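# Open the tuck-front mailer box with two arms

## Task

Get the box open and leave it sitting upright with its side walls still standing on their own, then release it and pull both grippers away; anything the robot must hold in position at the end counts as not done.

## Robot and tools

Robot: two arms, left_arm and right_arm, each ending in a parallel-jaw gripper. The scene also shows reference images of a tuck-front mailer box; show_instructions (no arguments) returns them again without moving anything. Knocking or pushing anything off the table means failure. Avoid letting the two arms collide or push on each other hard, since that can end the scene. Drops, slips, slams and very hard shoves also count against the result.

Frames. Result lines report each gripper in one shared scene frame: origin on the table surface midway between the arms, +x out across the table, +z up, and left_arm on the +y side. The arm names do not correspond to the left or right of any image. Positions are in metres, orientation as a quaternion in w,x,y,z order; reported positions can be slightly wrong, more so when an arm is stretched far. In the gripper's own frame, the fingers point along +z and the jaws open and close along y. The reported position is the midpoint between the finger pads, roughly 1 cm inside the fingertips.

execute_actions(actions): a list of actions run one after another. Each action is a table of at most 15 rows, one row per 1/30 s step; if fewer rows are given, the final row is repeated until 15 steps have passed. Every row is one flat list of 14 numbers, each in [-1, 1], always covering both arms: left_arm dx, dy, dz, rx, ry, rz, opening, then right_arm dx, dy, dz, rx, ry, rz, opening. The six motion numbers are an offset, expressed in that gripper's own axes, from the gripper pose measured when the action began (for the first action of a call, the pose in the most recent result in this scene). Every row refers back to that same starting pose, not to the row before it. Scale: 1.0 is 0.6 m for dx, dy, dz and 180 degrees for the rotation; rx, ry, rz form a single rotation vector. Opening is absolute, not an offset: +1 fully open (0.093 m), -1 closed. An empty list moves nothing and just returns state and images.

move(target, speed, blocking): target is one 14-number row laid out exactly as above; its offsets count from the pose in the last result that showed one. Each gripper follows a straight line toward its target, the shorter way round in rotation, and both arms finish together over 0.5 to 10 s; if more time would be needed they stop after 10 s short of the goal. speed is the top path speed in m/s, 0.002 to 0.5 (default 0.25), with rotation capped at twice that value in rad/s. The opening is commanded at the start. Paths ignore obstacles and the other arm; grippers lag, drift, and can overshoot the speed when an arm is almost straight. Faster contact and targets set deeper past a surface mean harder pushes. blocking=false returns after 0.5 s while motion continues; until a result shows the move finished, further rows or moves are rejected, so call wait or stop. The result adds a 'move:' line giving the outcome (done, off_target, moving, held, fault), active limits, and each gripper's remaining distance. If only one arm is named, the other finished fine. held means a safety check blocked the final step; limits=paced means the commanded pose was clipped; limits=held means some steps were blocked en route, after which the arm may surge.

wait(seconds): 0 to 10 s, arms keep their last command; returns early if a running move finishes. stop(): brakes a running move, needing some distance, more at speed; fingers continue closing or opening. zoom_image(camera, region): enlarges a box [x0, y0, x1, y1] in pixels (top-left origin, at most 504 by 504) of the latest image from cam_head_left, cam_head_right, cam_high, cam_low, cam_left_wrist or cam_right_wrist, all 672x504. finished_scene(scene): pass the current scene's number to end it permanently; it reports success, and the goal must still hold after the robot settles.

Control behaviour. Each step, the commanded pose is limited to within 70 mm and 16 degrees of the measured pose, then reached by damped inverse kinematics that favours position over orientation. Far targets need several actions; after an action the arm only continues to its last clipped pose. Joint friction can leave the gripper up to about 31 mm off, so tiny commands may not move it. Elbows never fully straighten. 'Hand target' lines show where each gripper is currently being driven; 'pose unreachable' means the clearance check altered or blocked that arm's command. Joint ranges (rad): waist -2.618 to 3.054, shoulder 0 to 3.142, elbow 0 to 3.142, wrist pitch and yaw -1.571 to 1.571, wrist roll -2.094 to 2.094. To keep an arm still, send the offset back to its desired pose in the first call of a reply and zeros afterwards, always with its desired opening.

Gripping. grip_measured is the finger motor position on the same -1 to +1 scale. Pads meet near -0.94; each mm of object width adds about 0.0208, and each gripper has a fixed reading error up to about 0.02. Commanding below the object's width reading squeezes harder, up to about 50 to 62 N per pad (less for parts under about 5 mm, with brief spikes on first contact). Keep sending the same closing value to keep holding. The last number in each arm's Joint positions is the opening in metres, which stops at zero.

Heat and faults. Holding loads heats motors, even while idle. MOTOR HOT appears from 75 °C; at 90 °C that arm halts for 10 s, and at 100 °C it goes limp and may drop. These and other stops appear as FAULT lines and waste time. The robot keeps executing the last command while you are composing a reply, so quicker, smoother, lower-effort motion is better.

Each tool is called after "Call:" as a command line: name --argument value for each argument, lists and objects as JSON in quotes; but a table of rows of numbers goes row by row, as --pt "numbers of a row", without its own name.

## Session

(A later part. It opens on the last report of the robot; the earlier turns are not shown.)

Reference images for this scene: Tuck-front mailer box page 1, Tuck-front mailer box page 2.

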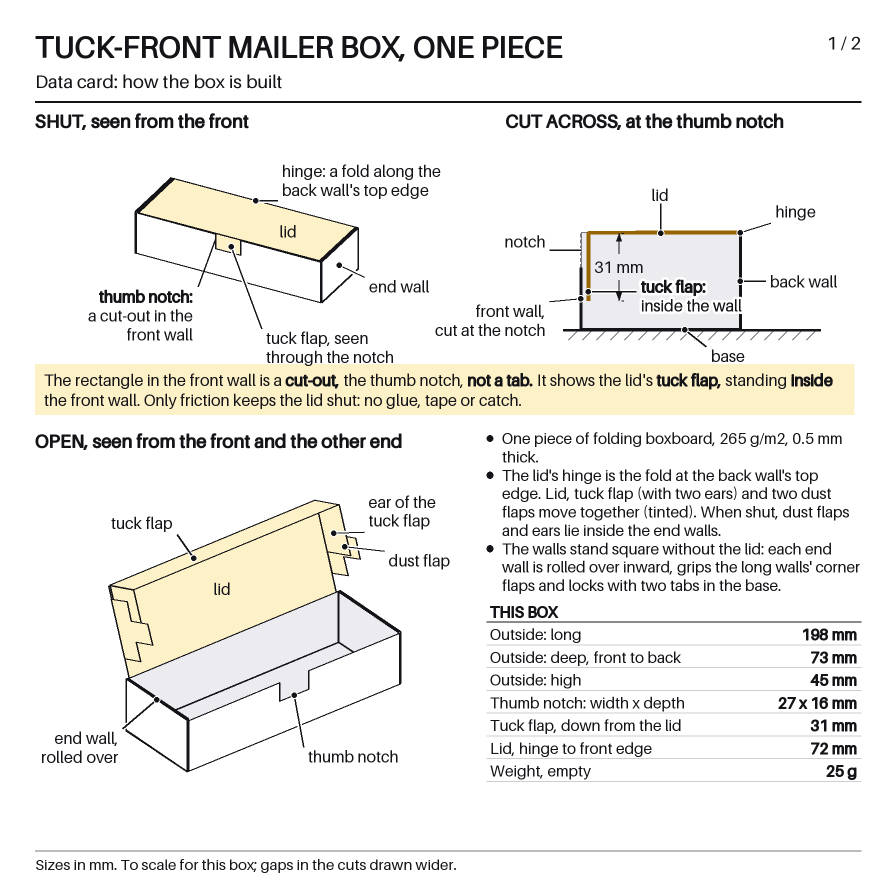

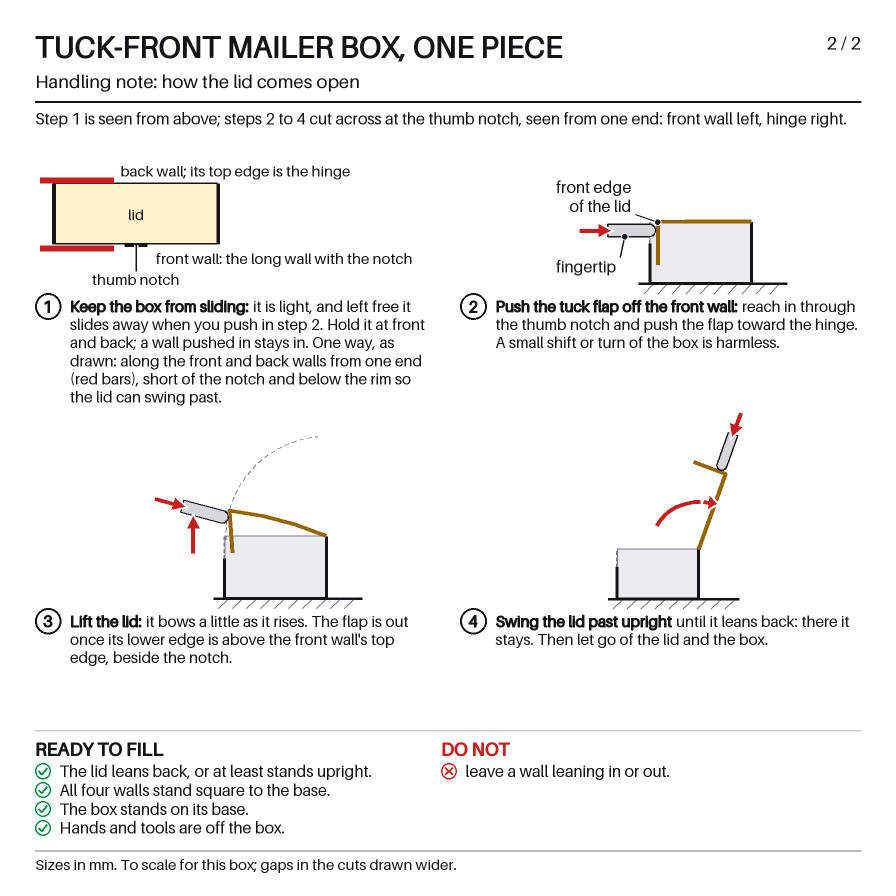

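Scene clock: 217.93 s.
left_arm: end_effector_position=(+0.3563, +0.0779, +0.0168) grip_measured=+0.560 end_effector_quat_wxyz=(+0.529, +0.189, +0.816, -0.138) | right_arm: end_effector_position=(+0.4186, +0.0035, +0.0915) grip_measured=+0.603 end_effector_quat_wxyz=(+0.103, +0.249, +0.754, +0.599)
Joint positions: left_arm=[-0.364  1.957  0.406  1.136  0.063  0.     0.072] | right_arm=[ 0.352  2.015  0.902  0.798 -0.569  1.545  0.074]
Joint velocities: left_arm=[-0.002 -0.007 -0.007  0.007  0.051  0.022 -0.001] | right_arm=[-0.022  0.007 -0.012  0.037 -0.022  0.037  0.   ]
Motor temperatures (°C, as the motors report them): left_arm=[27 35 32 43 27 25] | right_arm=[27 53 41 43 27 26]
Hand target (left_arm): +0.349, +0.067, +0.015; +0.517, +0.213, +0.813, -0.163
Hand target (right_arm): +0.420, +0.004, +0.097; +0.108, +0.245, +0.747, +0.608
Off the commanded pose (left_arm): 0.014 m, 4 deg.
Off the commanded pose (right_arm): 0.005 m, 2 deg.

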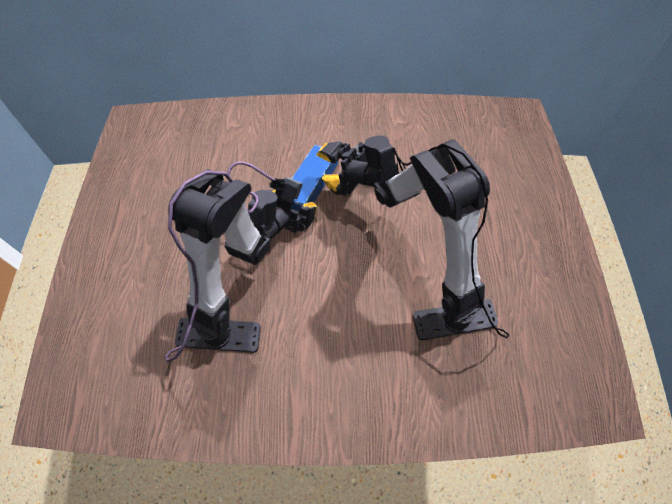

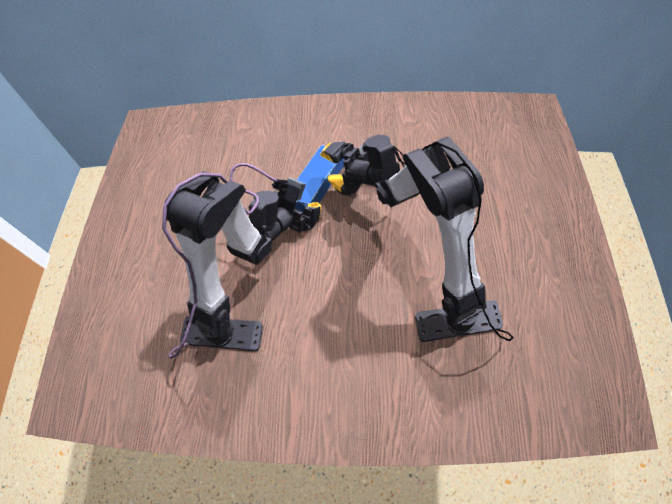

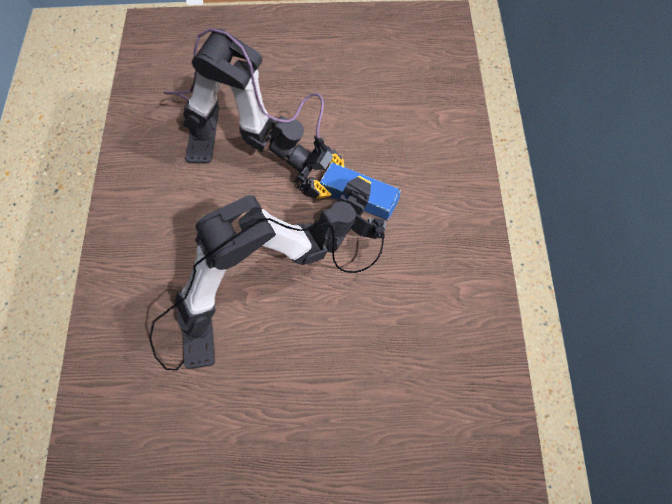

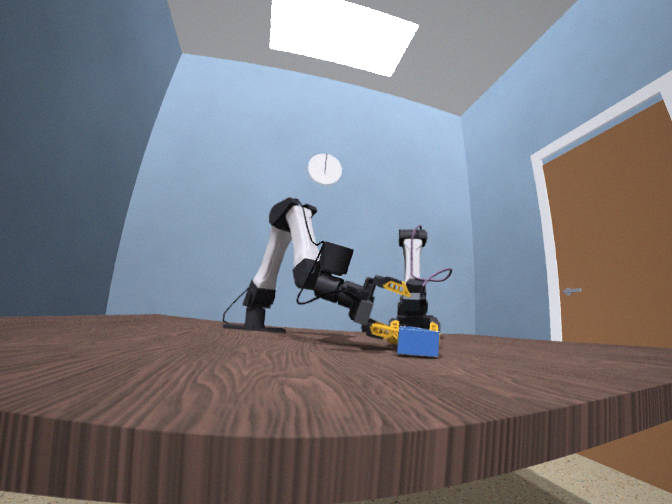

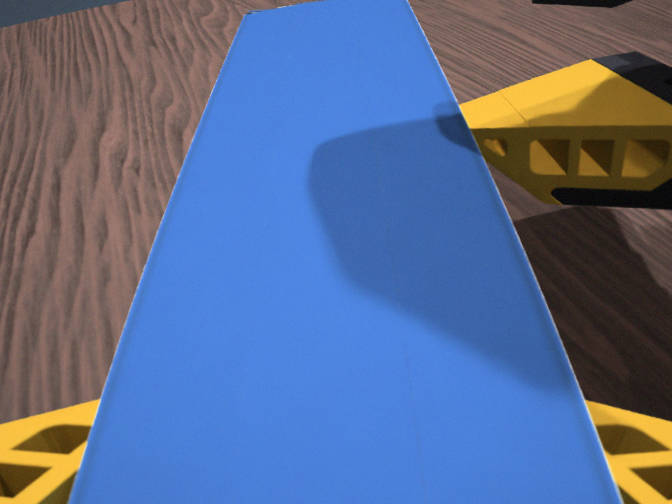

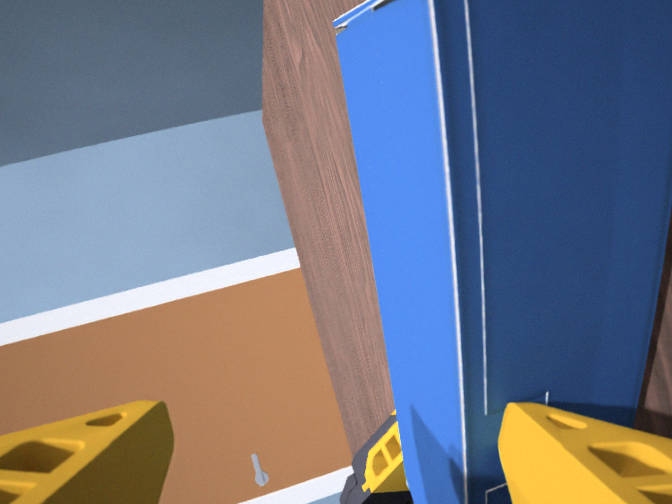

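Call:
execute_actions --actions '[[[0.006,-0.022,0,0.024,0.006,0.003,0.54,0,0.008,0,-0.008,0,0,0.52]],[[0.006,-0.022,0,0.024,0.006,0.003,0.54,0,0.008,0,-0.008,0,0,0.44]],[[0.006,-0.022,0,0.024,0.006,0.003,0.54,0,0.008,0,-0.008,0,0,0.36]],[[0.006,-0.022,0,0.024,0.006,0.003,0.54,0,0.008,0,-0.008,0,0,0.28]],[[0.006,-0.022,0,0.024,0.006,0.003,0.54,0,0.008,0,-0.008,0,0,0.2]]]'

Scene clock: 224.17 s.
left_arm: end_effector_position=(+0.3570, +0.0796, +0.0170) grip_measured=+0.545 end_effector_quat_wxyz=(+0.528, +0.189, +0.815, -0.144) | right_arm: end_effector_position=(+0.4180, +0.0032, +0.0897) grip_measured=+0.203 end_effector_quat_wxyz=(+0.092, +0.262, +0.752, +0.598)
Joint positions: left_arm=[-0.35   1.957  0.406  1.136  0.085 -0.001  0.071] | right_arm=[ 0.352  2.015  0.902  0.789 -0.569  1.574  0.055]
Joint velocities: left_arm=[-0.002 -0.002 -0.012  0.037 -0.007  0.022  0.001] | right_arm=[-0.007 -0.002  0.007  0.081  0.022 -0.007  0.001]
Motor temperatures (°C, as the motors report them): left_arm=[27 35 32 42 27 25] | right_arm=[27 53 41 44 27 26]
Hand target (left_arm): +0.349, +0.069, +0.014; +0.514, +0.213, +0.814, -0.168
Hand target (right_arm): +0.419, +0.004, +0.095; +0.097, +0.258, +0.745, +0.607
Off the commanded pose (left_arm): 0.014 m, 4 deg.
Off the commanded pose (right_arm): 0.005 m, 2 deg.

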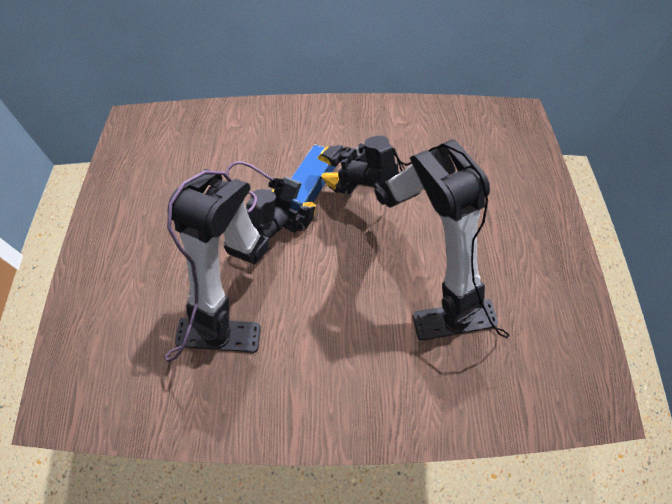

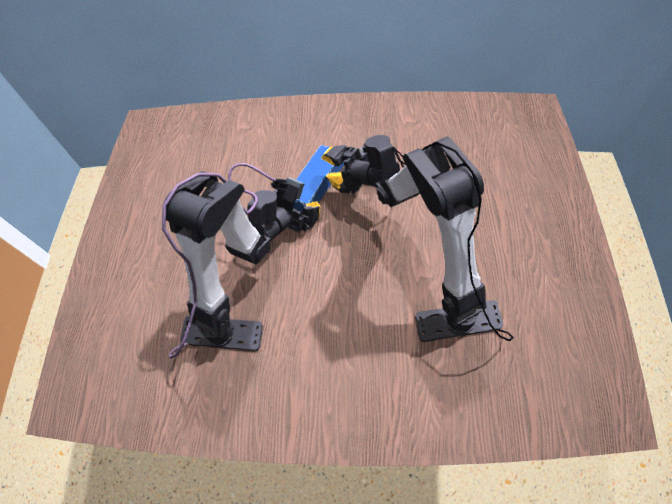

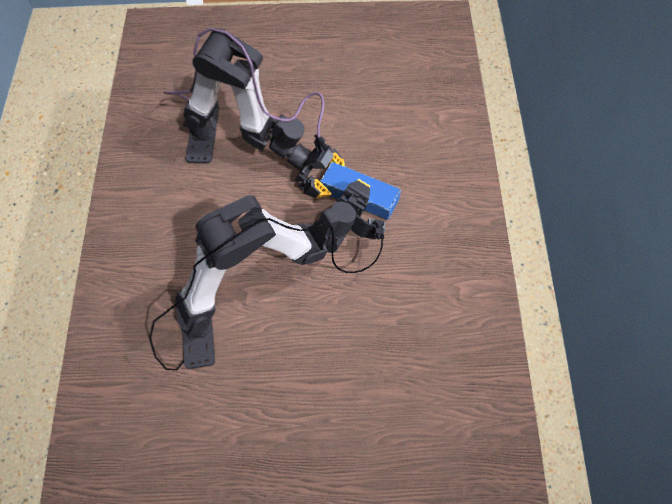

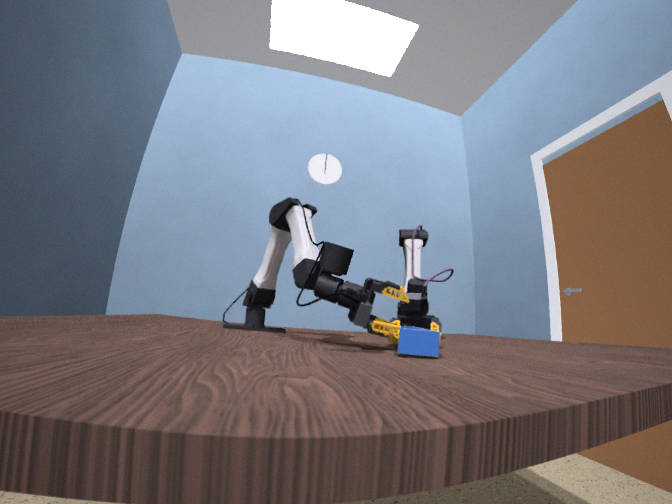

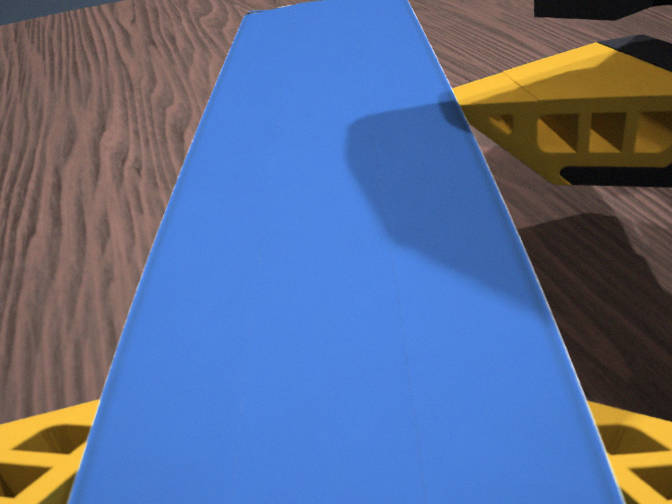

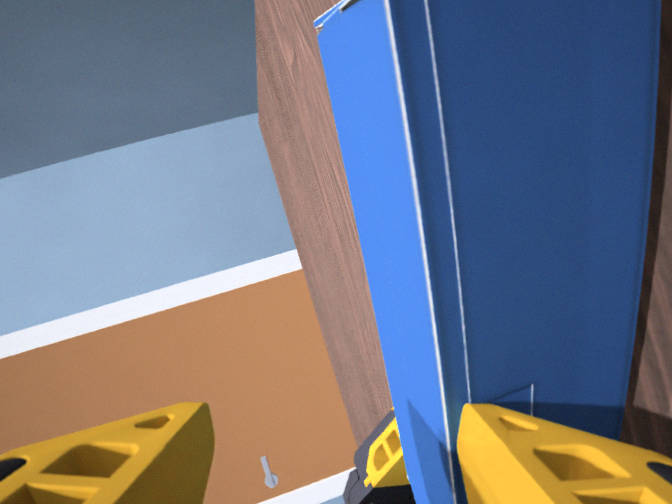

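Call:
execute_actions --actions '[[[0,0.02,0,-0.022,0,-0.003,0.54,0,0.003,0,-0.003,0,0,0.2]],[[0,0.02,0,-0.022,0,-0.003,0.54,0,0.003,0,-0.003,0,0,0.2]],[[0,0,0,0,0,0,0.62,0,0.003,0,-0.003,0,0,1]],[[0,0,0,0,0,0,0.8,0,0.003,0,-0.003,0,0,1]]]'

Call:
move --target '[0.005,0,-0.04,0,0,0,0.8,0,0.003,0,-0.003,0,0,1]' --speed 0.02

Scene clock: 229.57 s.
left_arm: end_effector_position=(+0.3651, +0.0974, +0.0169) grip_measured=+0.798 end_effector_quat_wxyz=(+0.538, +0.157, +0.822, -0.097) | right_arm: end_effector_position=(+0.4181, +0.0032, +0.0898) grip_measured=+0.993 end_effector_quat_wxyz=(+0.092, +0.262, +0.752, +0.598)
Joint positions: left_arm=[-0.35   1.957  0.406  1.137 -0.031 -0.003  0.084] | right_arm=[ 0.352  2.015  0.902  0.789 -0.569  1.574  0.093]
Joint velocities: left_arm=[ 0.002  0.007  0.002  0.037 -0.022 -0.051 -0.001] | right_arm=[ 0.012 -0.002 -0.027 -0.007 -0.051  0.007 -0.001]
Motor temperatures (°C, as the motors report them): left_arm=[27 35 32 42 27 25] | right_arm=[27 54 41 44 27 26]
Hand target (left_arm): +0.365, +0.097, +0.017; +0.538, +0.157, +0.822, -0.097
Hand target (right_arm): +0.419, +0.003, +0.092; +0.093, +0.262, +0.749, +0.601
Off the commanded pose (left_arm): 0.000 m, 0 deg.
Off the commanded pose (right_arm): 0.002 m, 1 deg.

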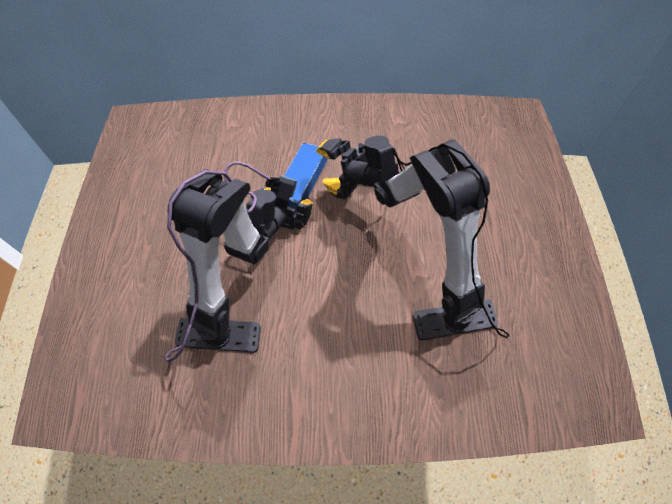

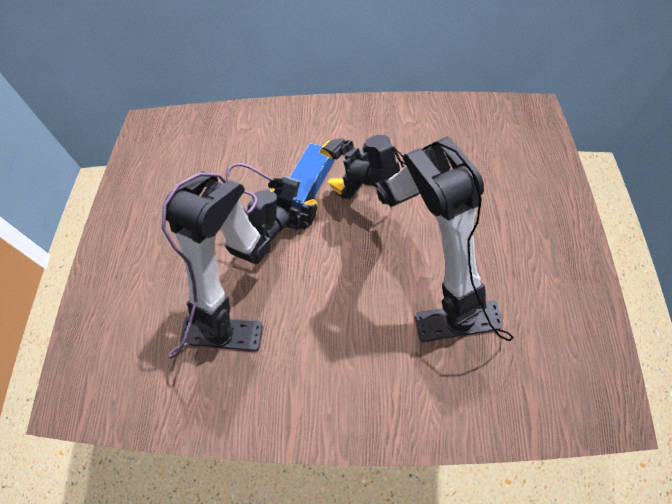

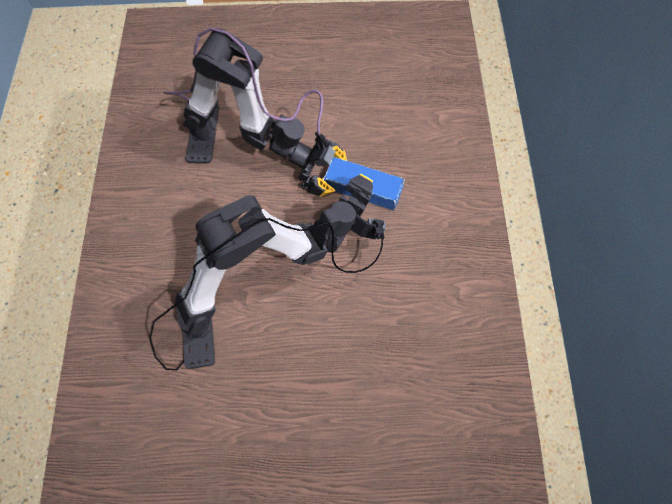

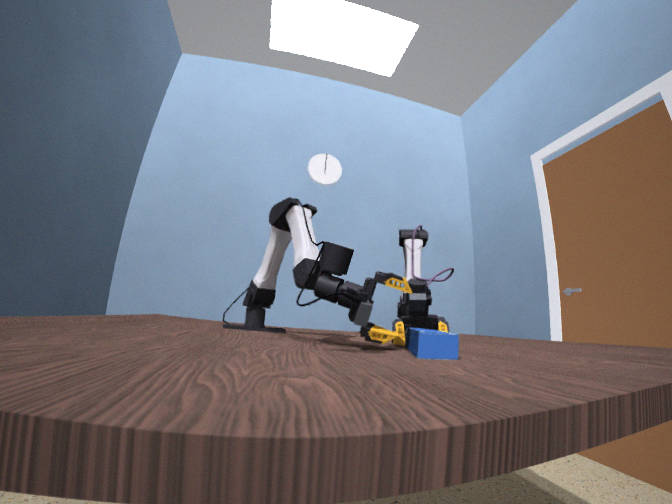

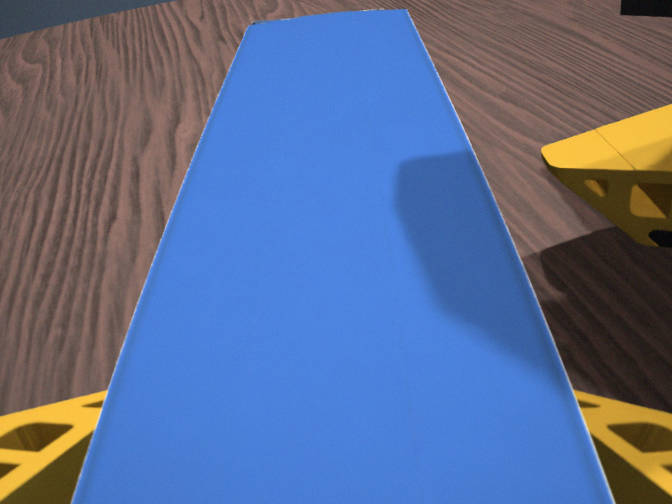

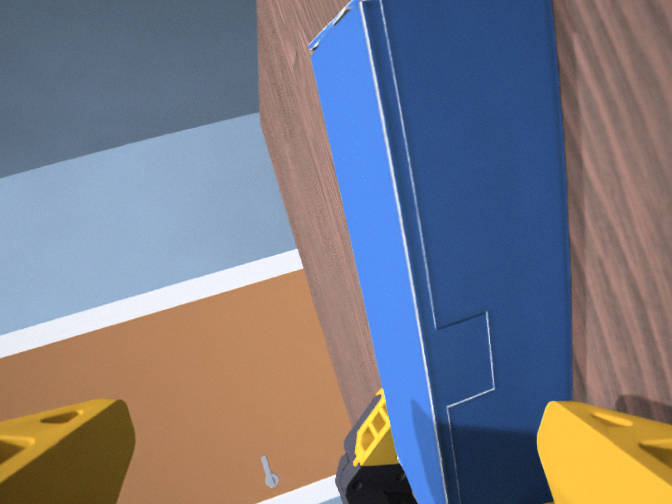

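Scene clock: 231.00 s.
left_arm: end_effector_position=(+0.3495, +0.1041, +0.0201) grip_measured=+0.798 end_effector_quat_wxyz=(+0.536, +0.158, +0.824, -0.096) | right_arm: end_effector_position=(+0.4181, +0.0032, +0.0898) grip_measured=+0.993 end_effector_quat_wxyz=(+0.092, +0.262, +0.752, +0.598)
Joint positions: left_arm=[-0.35   1.9    0.34   1.14  -0.031 -0.003  0.084] | right_arm=[ 0.352  2.015  0.902  0.789 -0.569  1.574  0.093]
Joint velocities: left_arm=[ 0.002 -0.002  0.002 -0.066  0.037  0.022 -0.002] | right_arm=[ 0.017 -0.007 -0.007  0.022 -0.037 -0.007 -0.   ]
Motor temperatures (°C, as the motors report them): left_arm=[27 35 32 43 27 25] | right_arm=[27 54 41 44 27 26]
Hand target (left_arm): +0.344, +0.106, +0.023; +0.538, +0.157, +0.822, -0.097
Hand target (right_arm): +0.419, +0.003, +0.092; +0.093, +0.262, +0.749, +0.601
Off the commanded pose (left_arm): 0.007 m, 0 deg.
Off the commanded pose (right_arm): 0.002 m, 1 deg.
move: done

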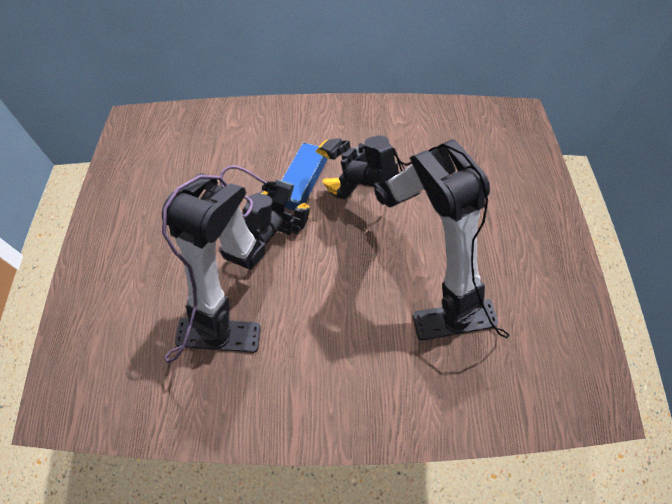

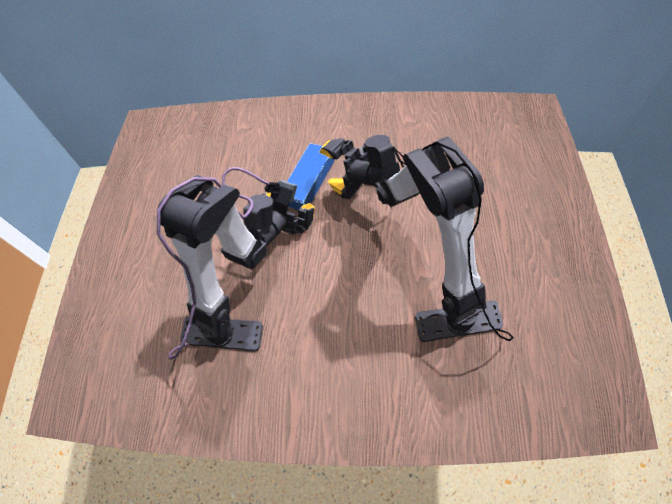

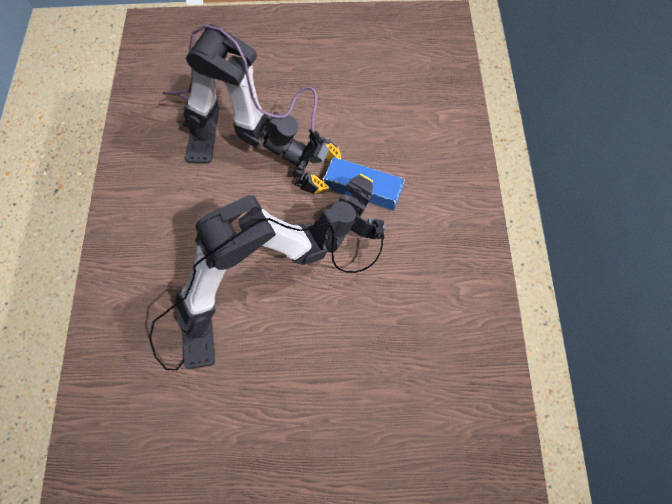

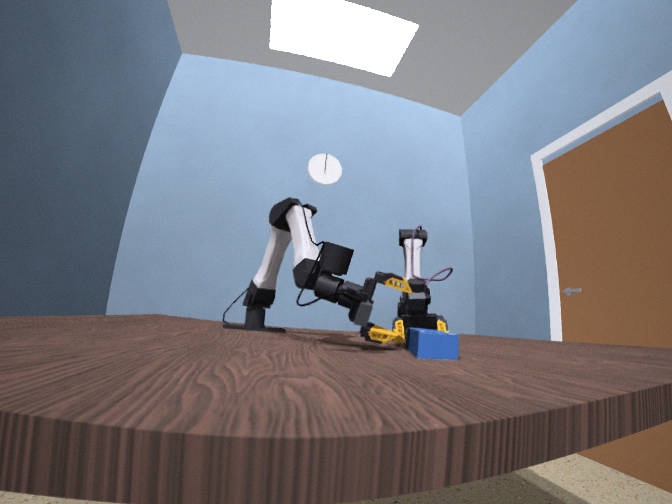

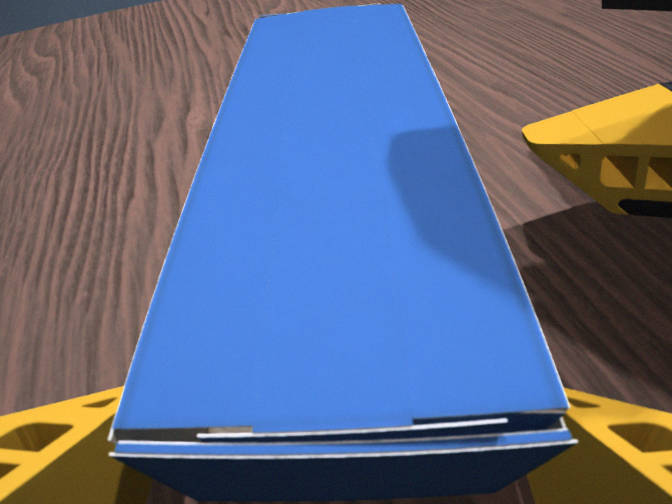

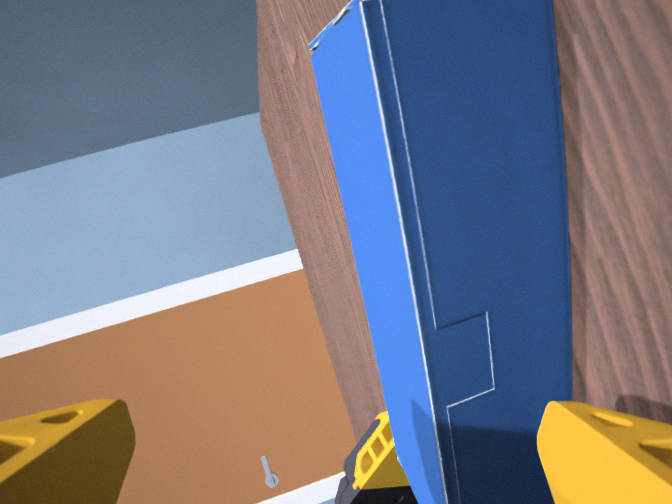

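Shallow (~7 mm). Grip, swing in.

Call:
execute_actions --actions '[[[0,0,0,0,0,0,0.64,0,0.003,0,-0.003,0,0,0.9]],[[0,0,0,0,0,0,0.5,0,0.003,0,-0.003,0,0,0.9]],[[0,-0.02,0,0.022,0,0.003,0.5,0,0.003,0,-0.003,0,0,0.9]],[[0,-0.02,0,0.022,0,0.003,0.5,0,0.003,0,-0.003,0,0,0.9]],[[0,-0.02,0,0.022,0,0.003,0.5,0,0.003,0,-0.003,0,0,0.9]]]'

Scene clock: 236.13 s.
left_arm: end_effector_position=(+0.3413, +0.0854, +0.0211) grip_measured=+0.507 end_effector_quat_wxyz=(+0.527, +0.193, +0.815, -0.144) | right_arm: end_effector_position=(+0.4180, +0.0032, +0.0896) grip_measured=+0.903 end_effector_quat_wxyz=(+0.092, +0.262, +0.752, +0.598)
Joint positions: left_arm=[-0.35   1.9    0.34   1.143  0.09   0.005  0.07 ] | right_arm=[ 0.352  2.015  0.902  0.789 -0.569  1.574  0.089]
Joint velocities: left_arm=[-0.002 -0.022  0.007  0.037  0.007  0.007 -0.001] | right_arm=[-0.002 -0.007  0.012 -0.066  0.007 -0.007  0.   ]
Motor temperatures (°C, as the motors report them): left_arm=[27 35 32 43 27 25] | right_arm=[27 54 41 44 27 26]
Hand target (left_arm): +0.336, +0.077, +0.021; +0.521, +0.211, +0.810, -0.165
Hand target (right_arm): +0.419, +0.003, +0.092; +0.093, +0.262, +0.749, +0.601
Off the commanded pose (left_arm): 0.010 m, 3 deg.
Off the commanded pose (right_arm): 0.002 m, 1 deg.

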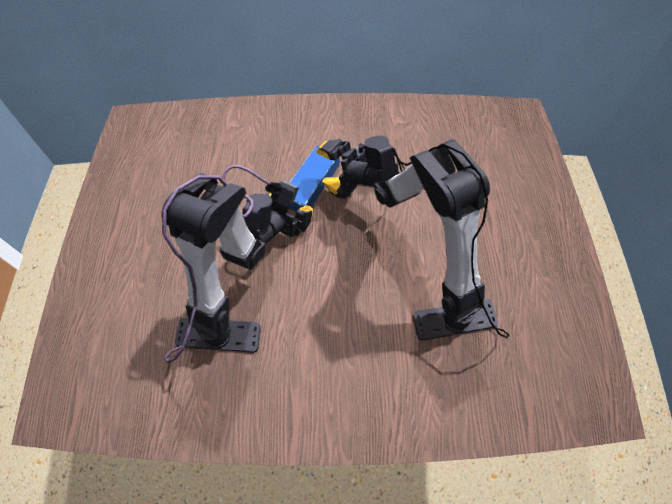

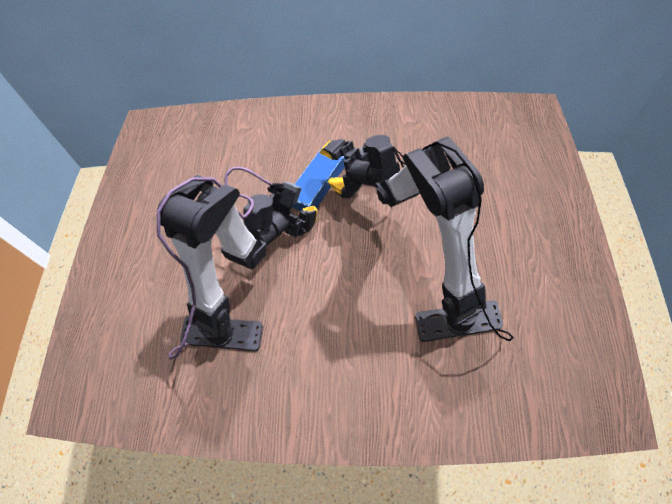

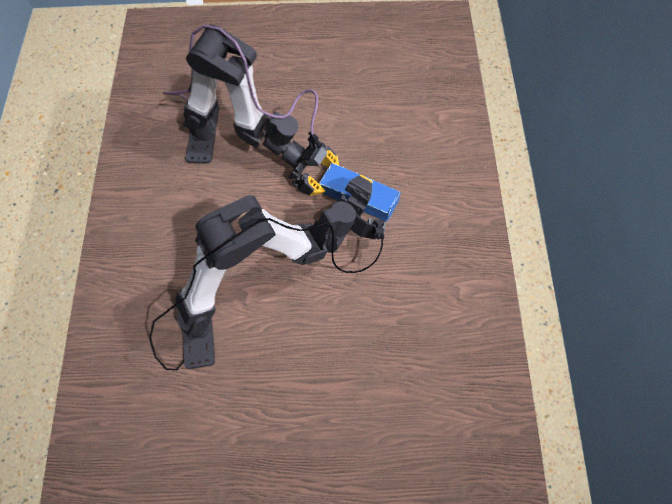

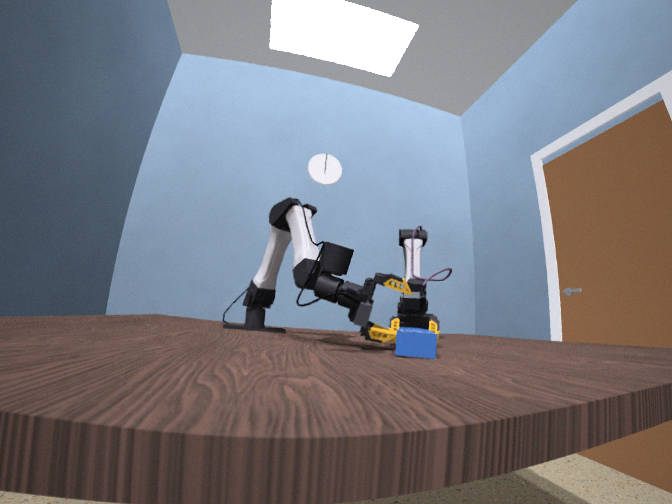

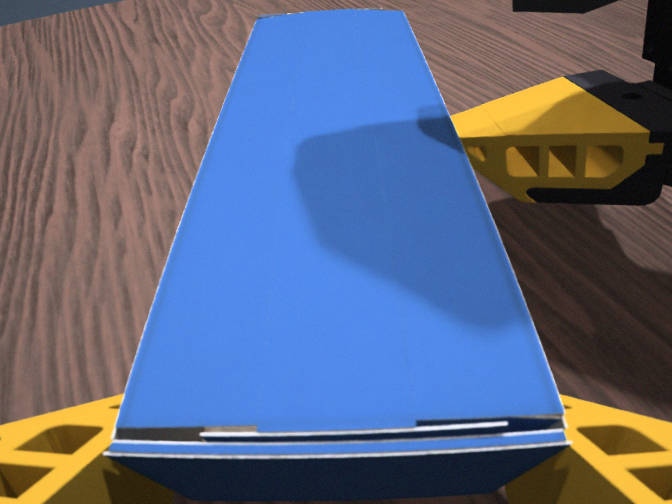

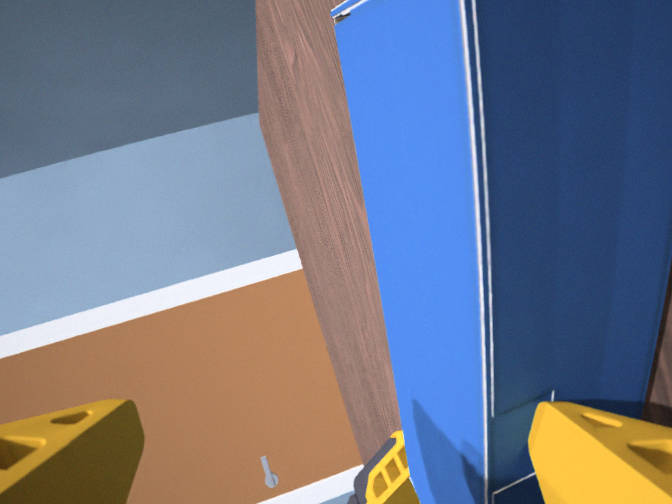

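Call:
execute_actions --actions '[[[0,0.012,0,-0.013,0,0,0.5,0,0.003,0,-0.003,0,0,0.9]],[[0,0,0,0,0,0,0.5,0,0.003,0,-0.003,0,0,0.76]],[[0.004,-0.022,0,0.024,0.004,0.003,0.5,0,0.003,0,-0.003,0,0,0.76]],[[0.004,-0.022,0,0.024,0.004,0.003,0.5,0,0.003,0,-0.003,0,0,0.76]],[[0.004,-0.022,0,0.024,0.004,0.003,0.5,0,0.008,0,-0.008,0,0.003,0.68]],[[0.004,-0.022,0,0.024,0.004,0.003,0.5,0,0.008,0,-0.008,0,0.003,0.6]],[[0.004,-0.022,0,0.024,0.004,0.003,0.5,0,0.008,0,-0.008,0,0.003,0.52]],[[0.004,-0.022,0,0.024,0.004,0.003,0.5,0,0.008,0,-0.008,0,0.003,0.44]],[[0.004,-0.022,0,0.024,0.004,0.003,0.5,0,0.008,0,-0.008,0,0.003,0.36]]]'

Scene clock: 244.00 s.
left_arm: end_effector_position=(+0.3423, +0.0876, +0.0212) grip_measured=+0.507 end_effector_quat_wxyz=(+0.527, +0.192, +0.815, -0.145) | right_arm: end_effector_position=(+0.4181, +0.0026, +0.0880) grip_measured=+0.363 end_effector_quat_wxyz=(+0.070, +0.291, +0.744, +0.598)
Joint positions: left_arm=[-0.34   1.9    0.34   1.144  0.1    0.006  0.07 ] | right_arm=[ 0.352  2.015  0.902  0.781 -0.565  1.644  0.063]
Joint velocities: left_arm=[-0.002  0.002 -0.002 -0.051 -0.037  0.037 -0.   ] | right_arm=[-0.012 -0.007 -0.002  0.051 -0.007 -0.037 -0.002]
Motor temperatures (°C, as the motors report them): left_arm=[27 35 32 43 27 25] | right_arm=[27 54 40 45 27 26]
Hand target (left_arm): +0.335, +0.076, +0.019; +0.515, +0.216, +0.812, -0.171
Hand target (right_arm): +0.420, +0.003, +0.093; +0.075, +0.288, +0.737, +0.607
Off the commanded pose (left_arm): 0.014 m, 4 deg.
Off the commanded pose (right_arm): 0.005 m, 2 deg.

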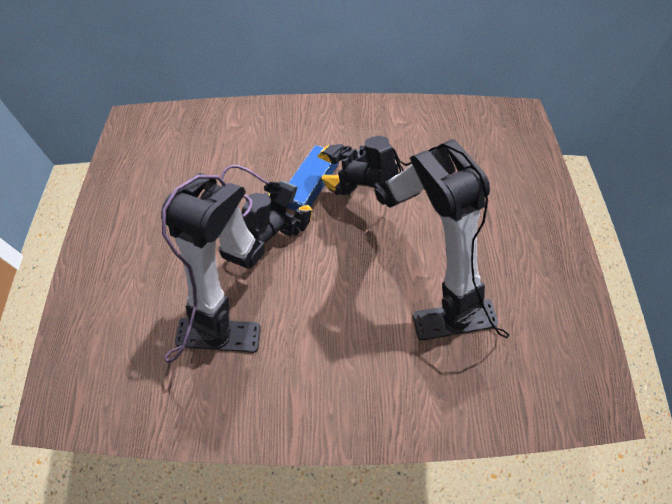

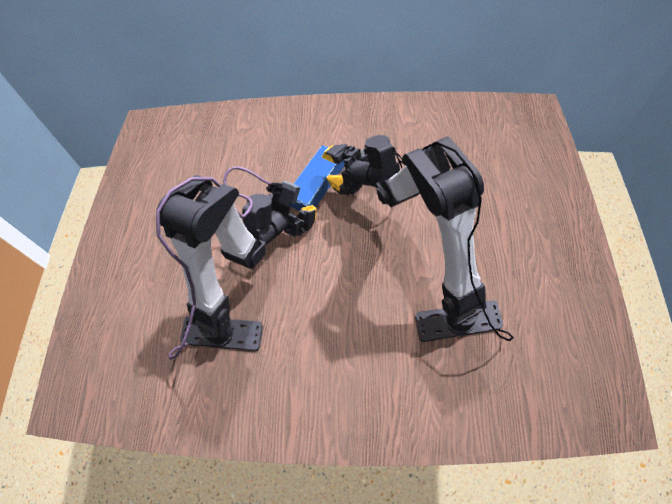

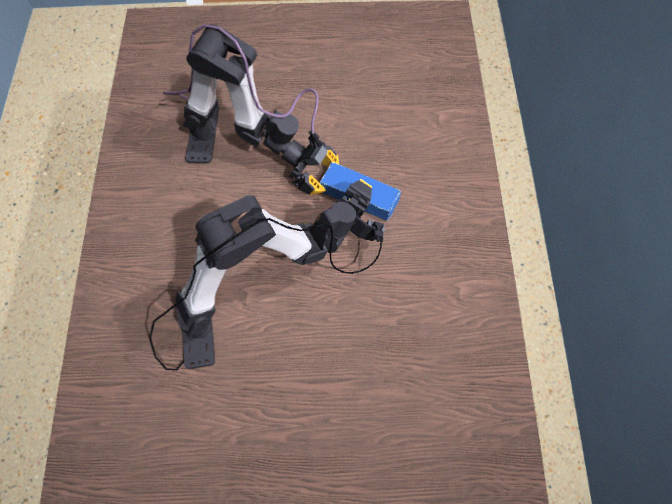

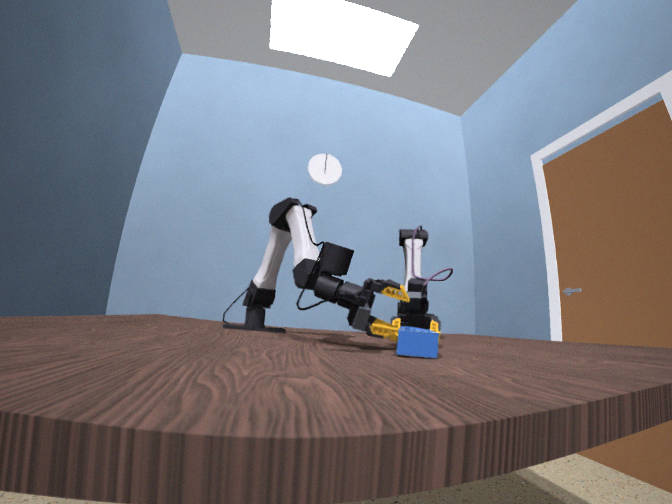

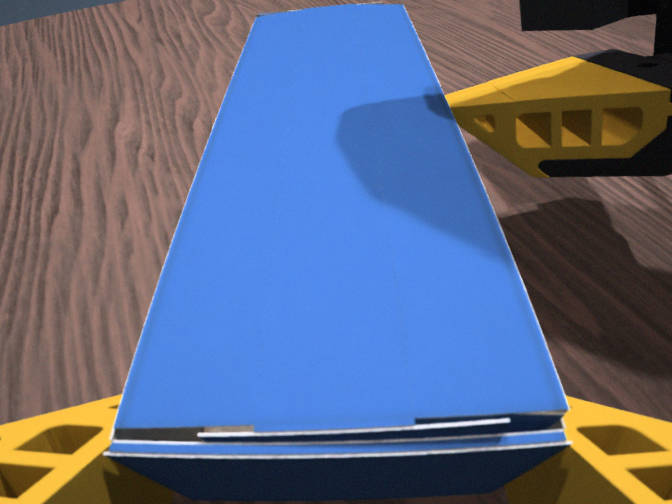

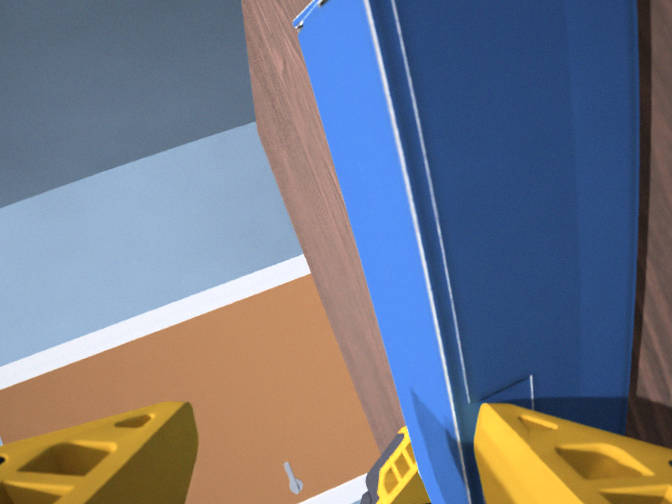

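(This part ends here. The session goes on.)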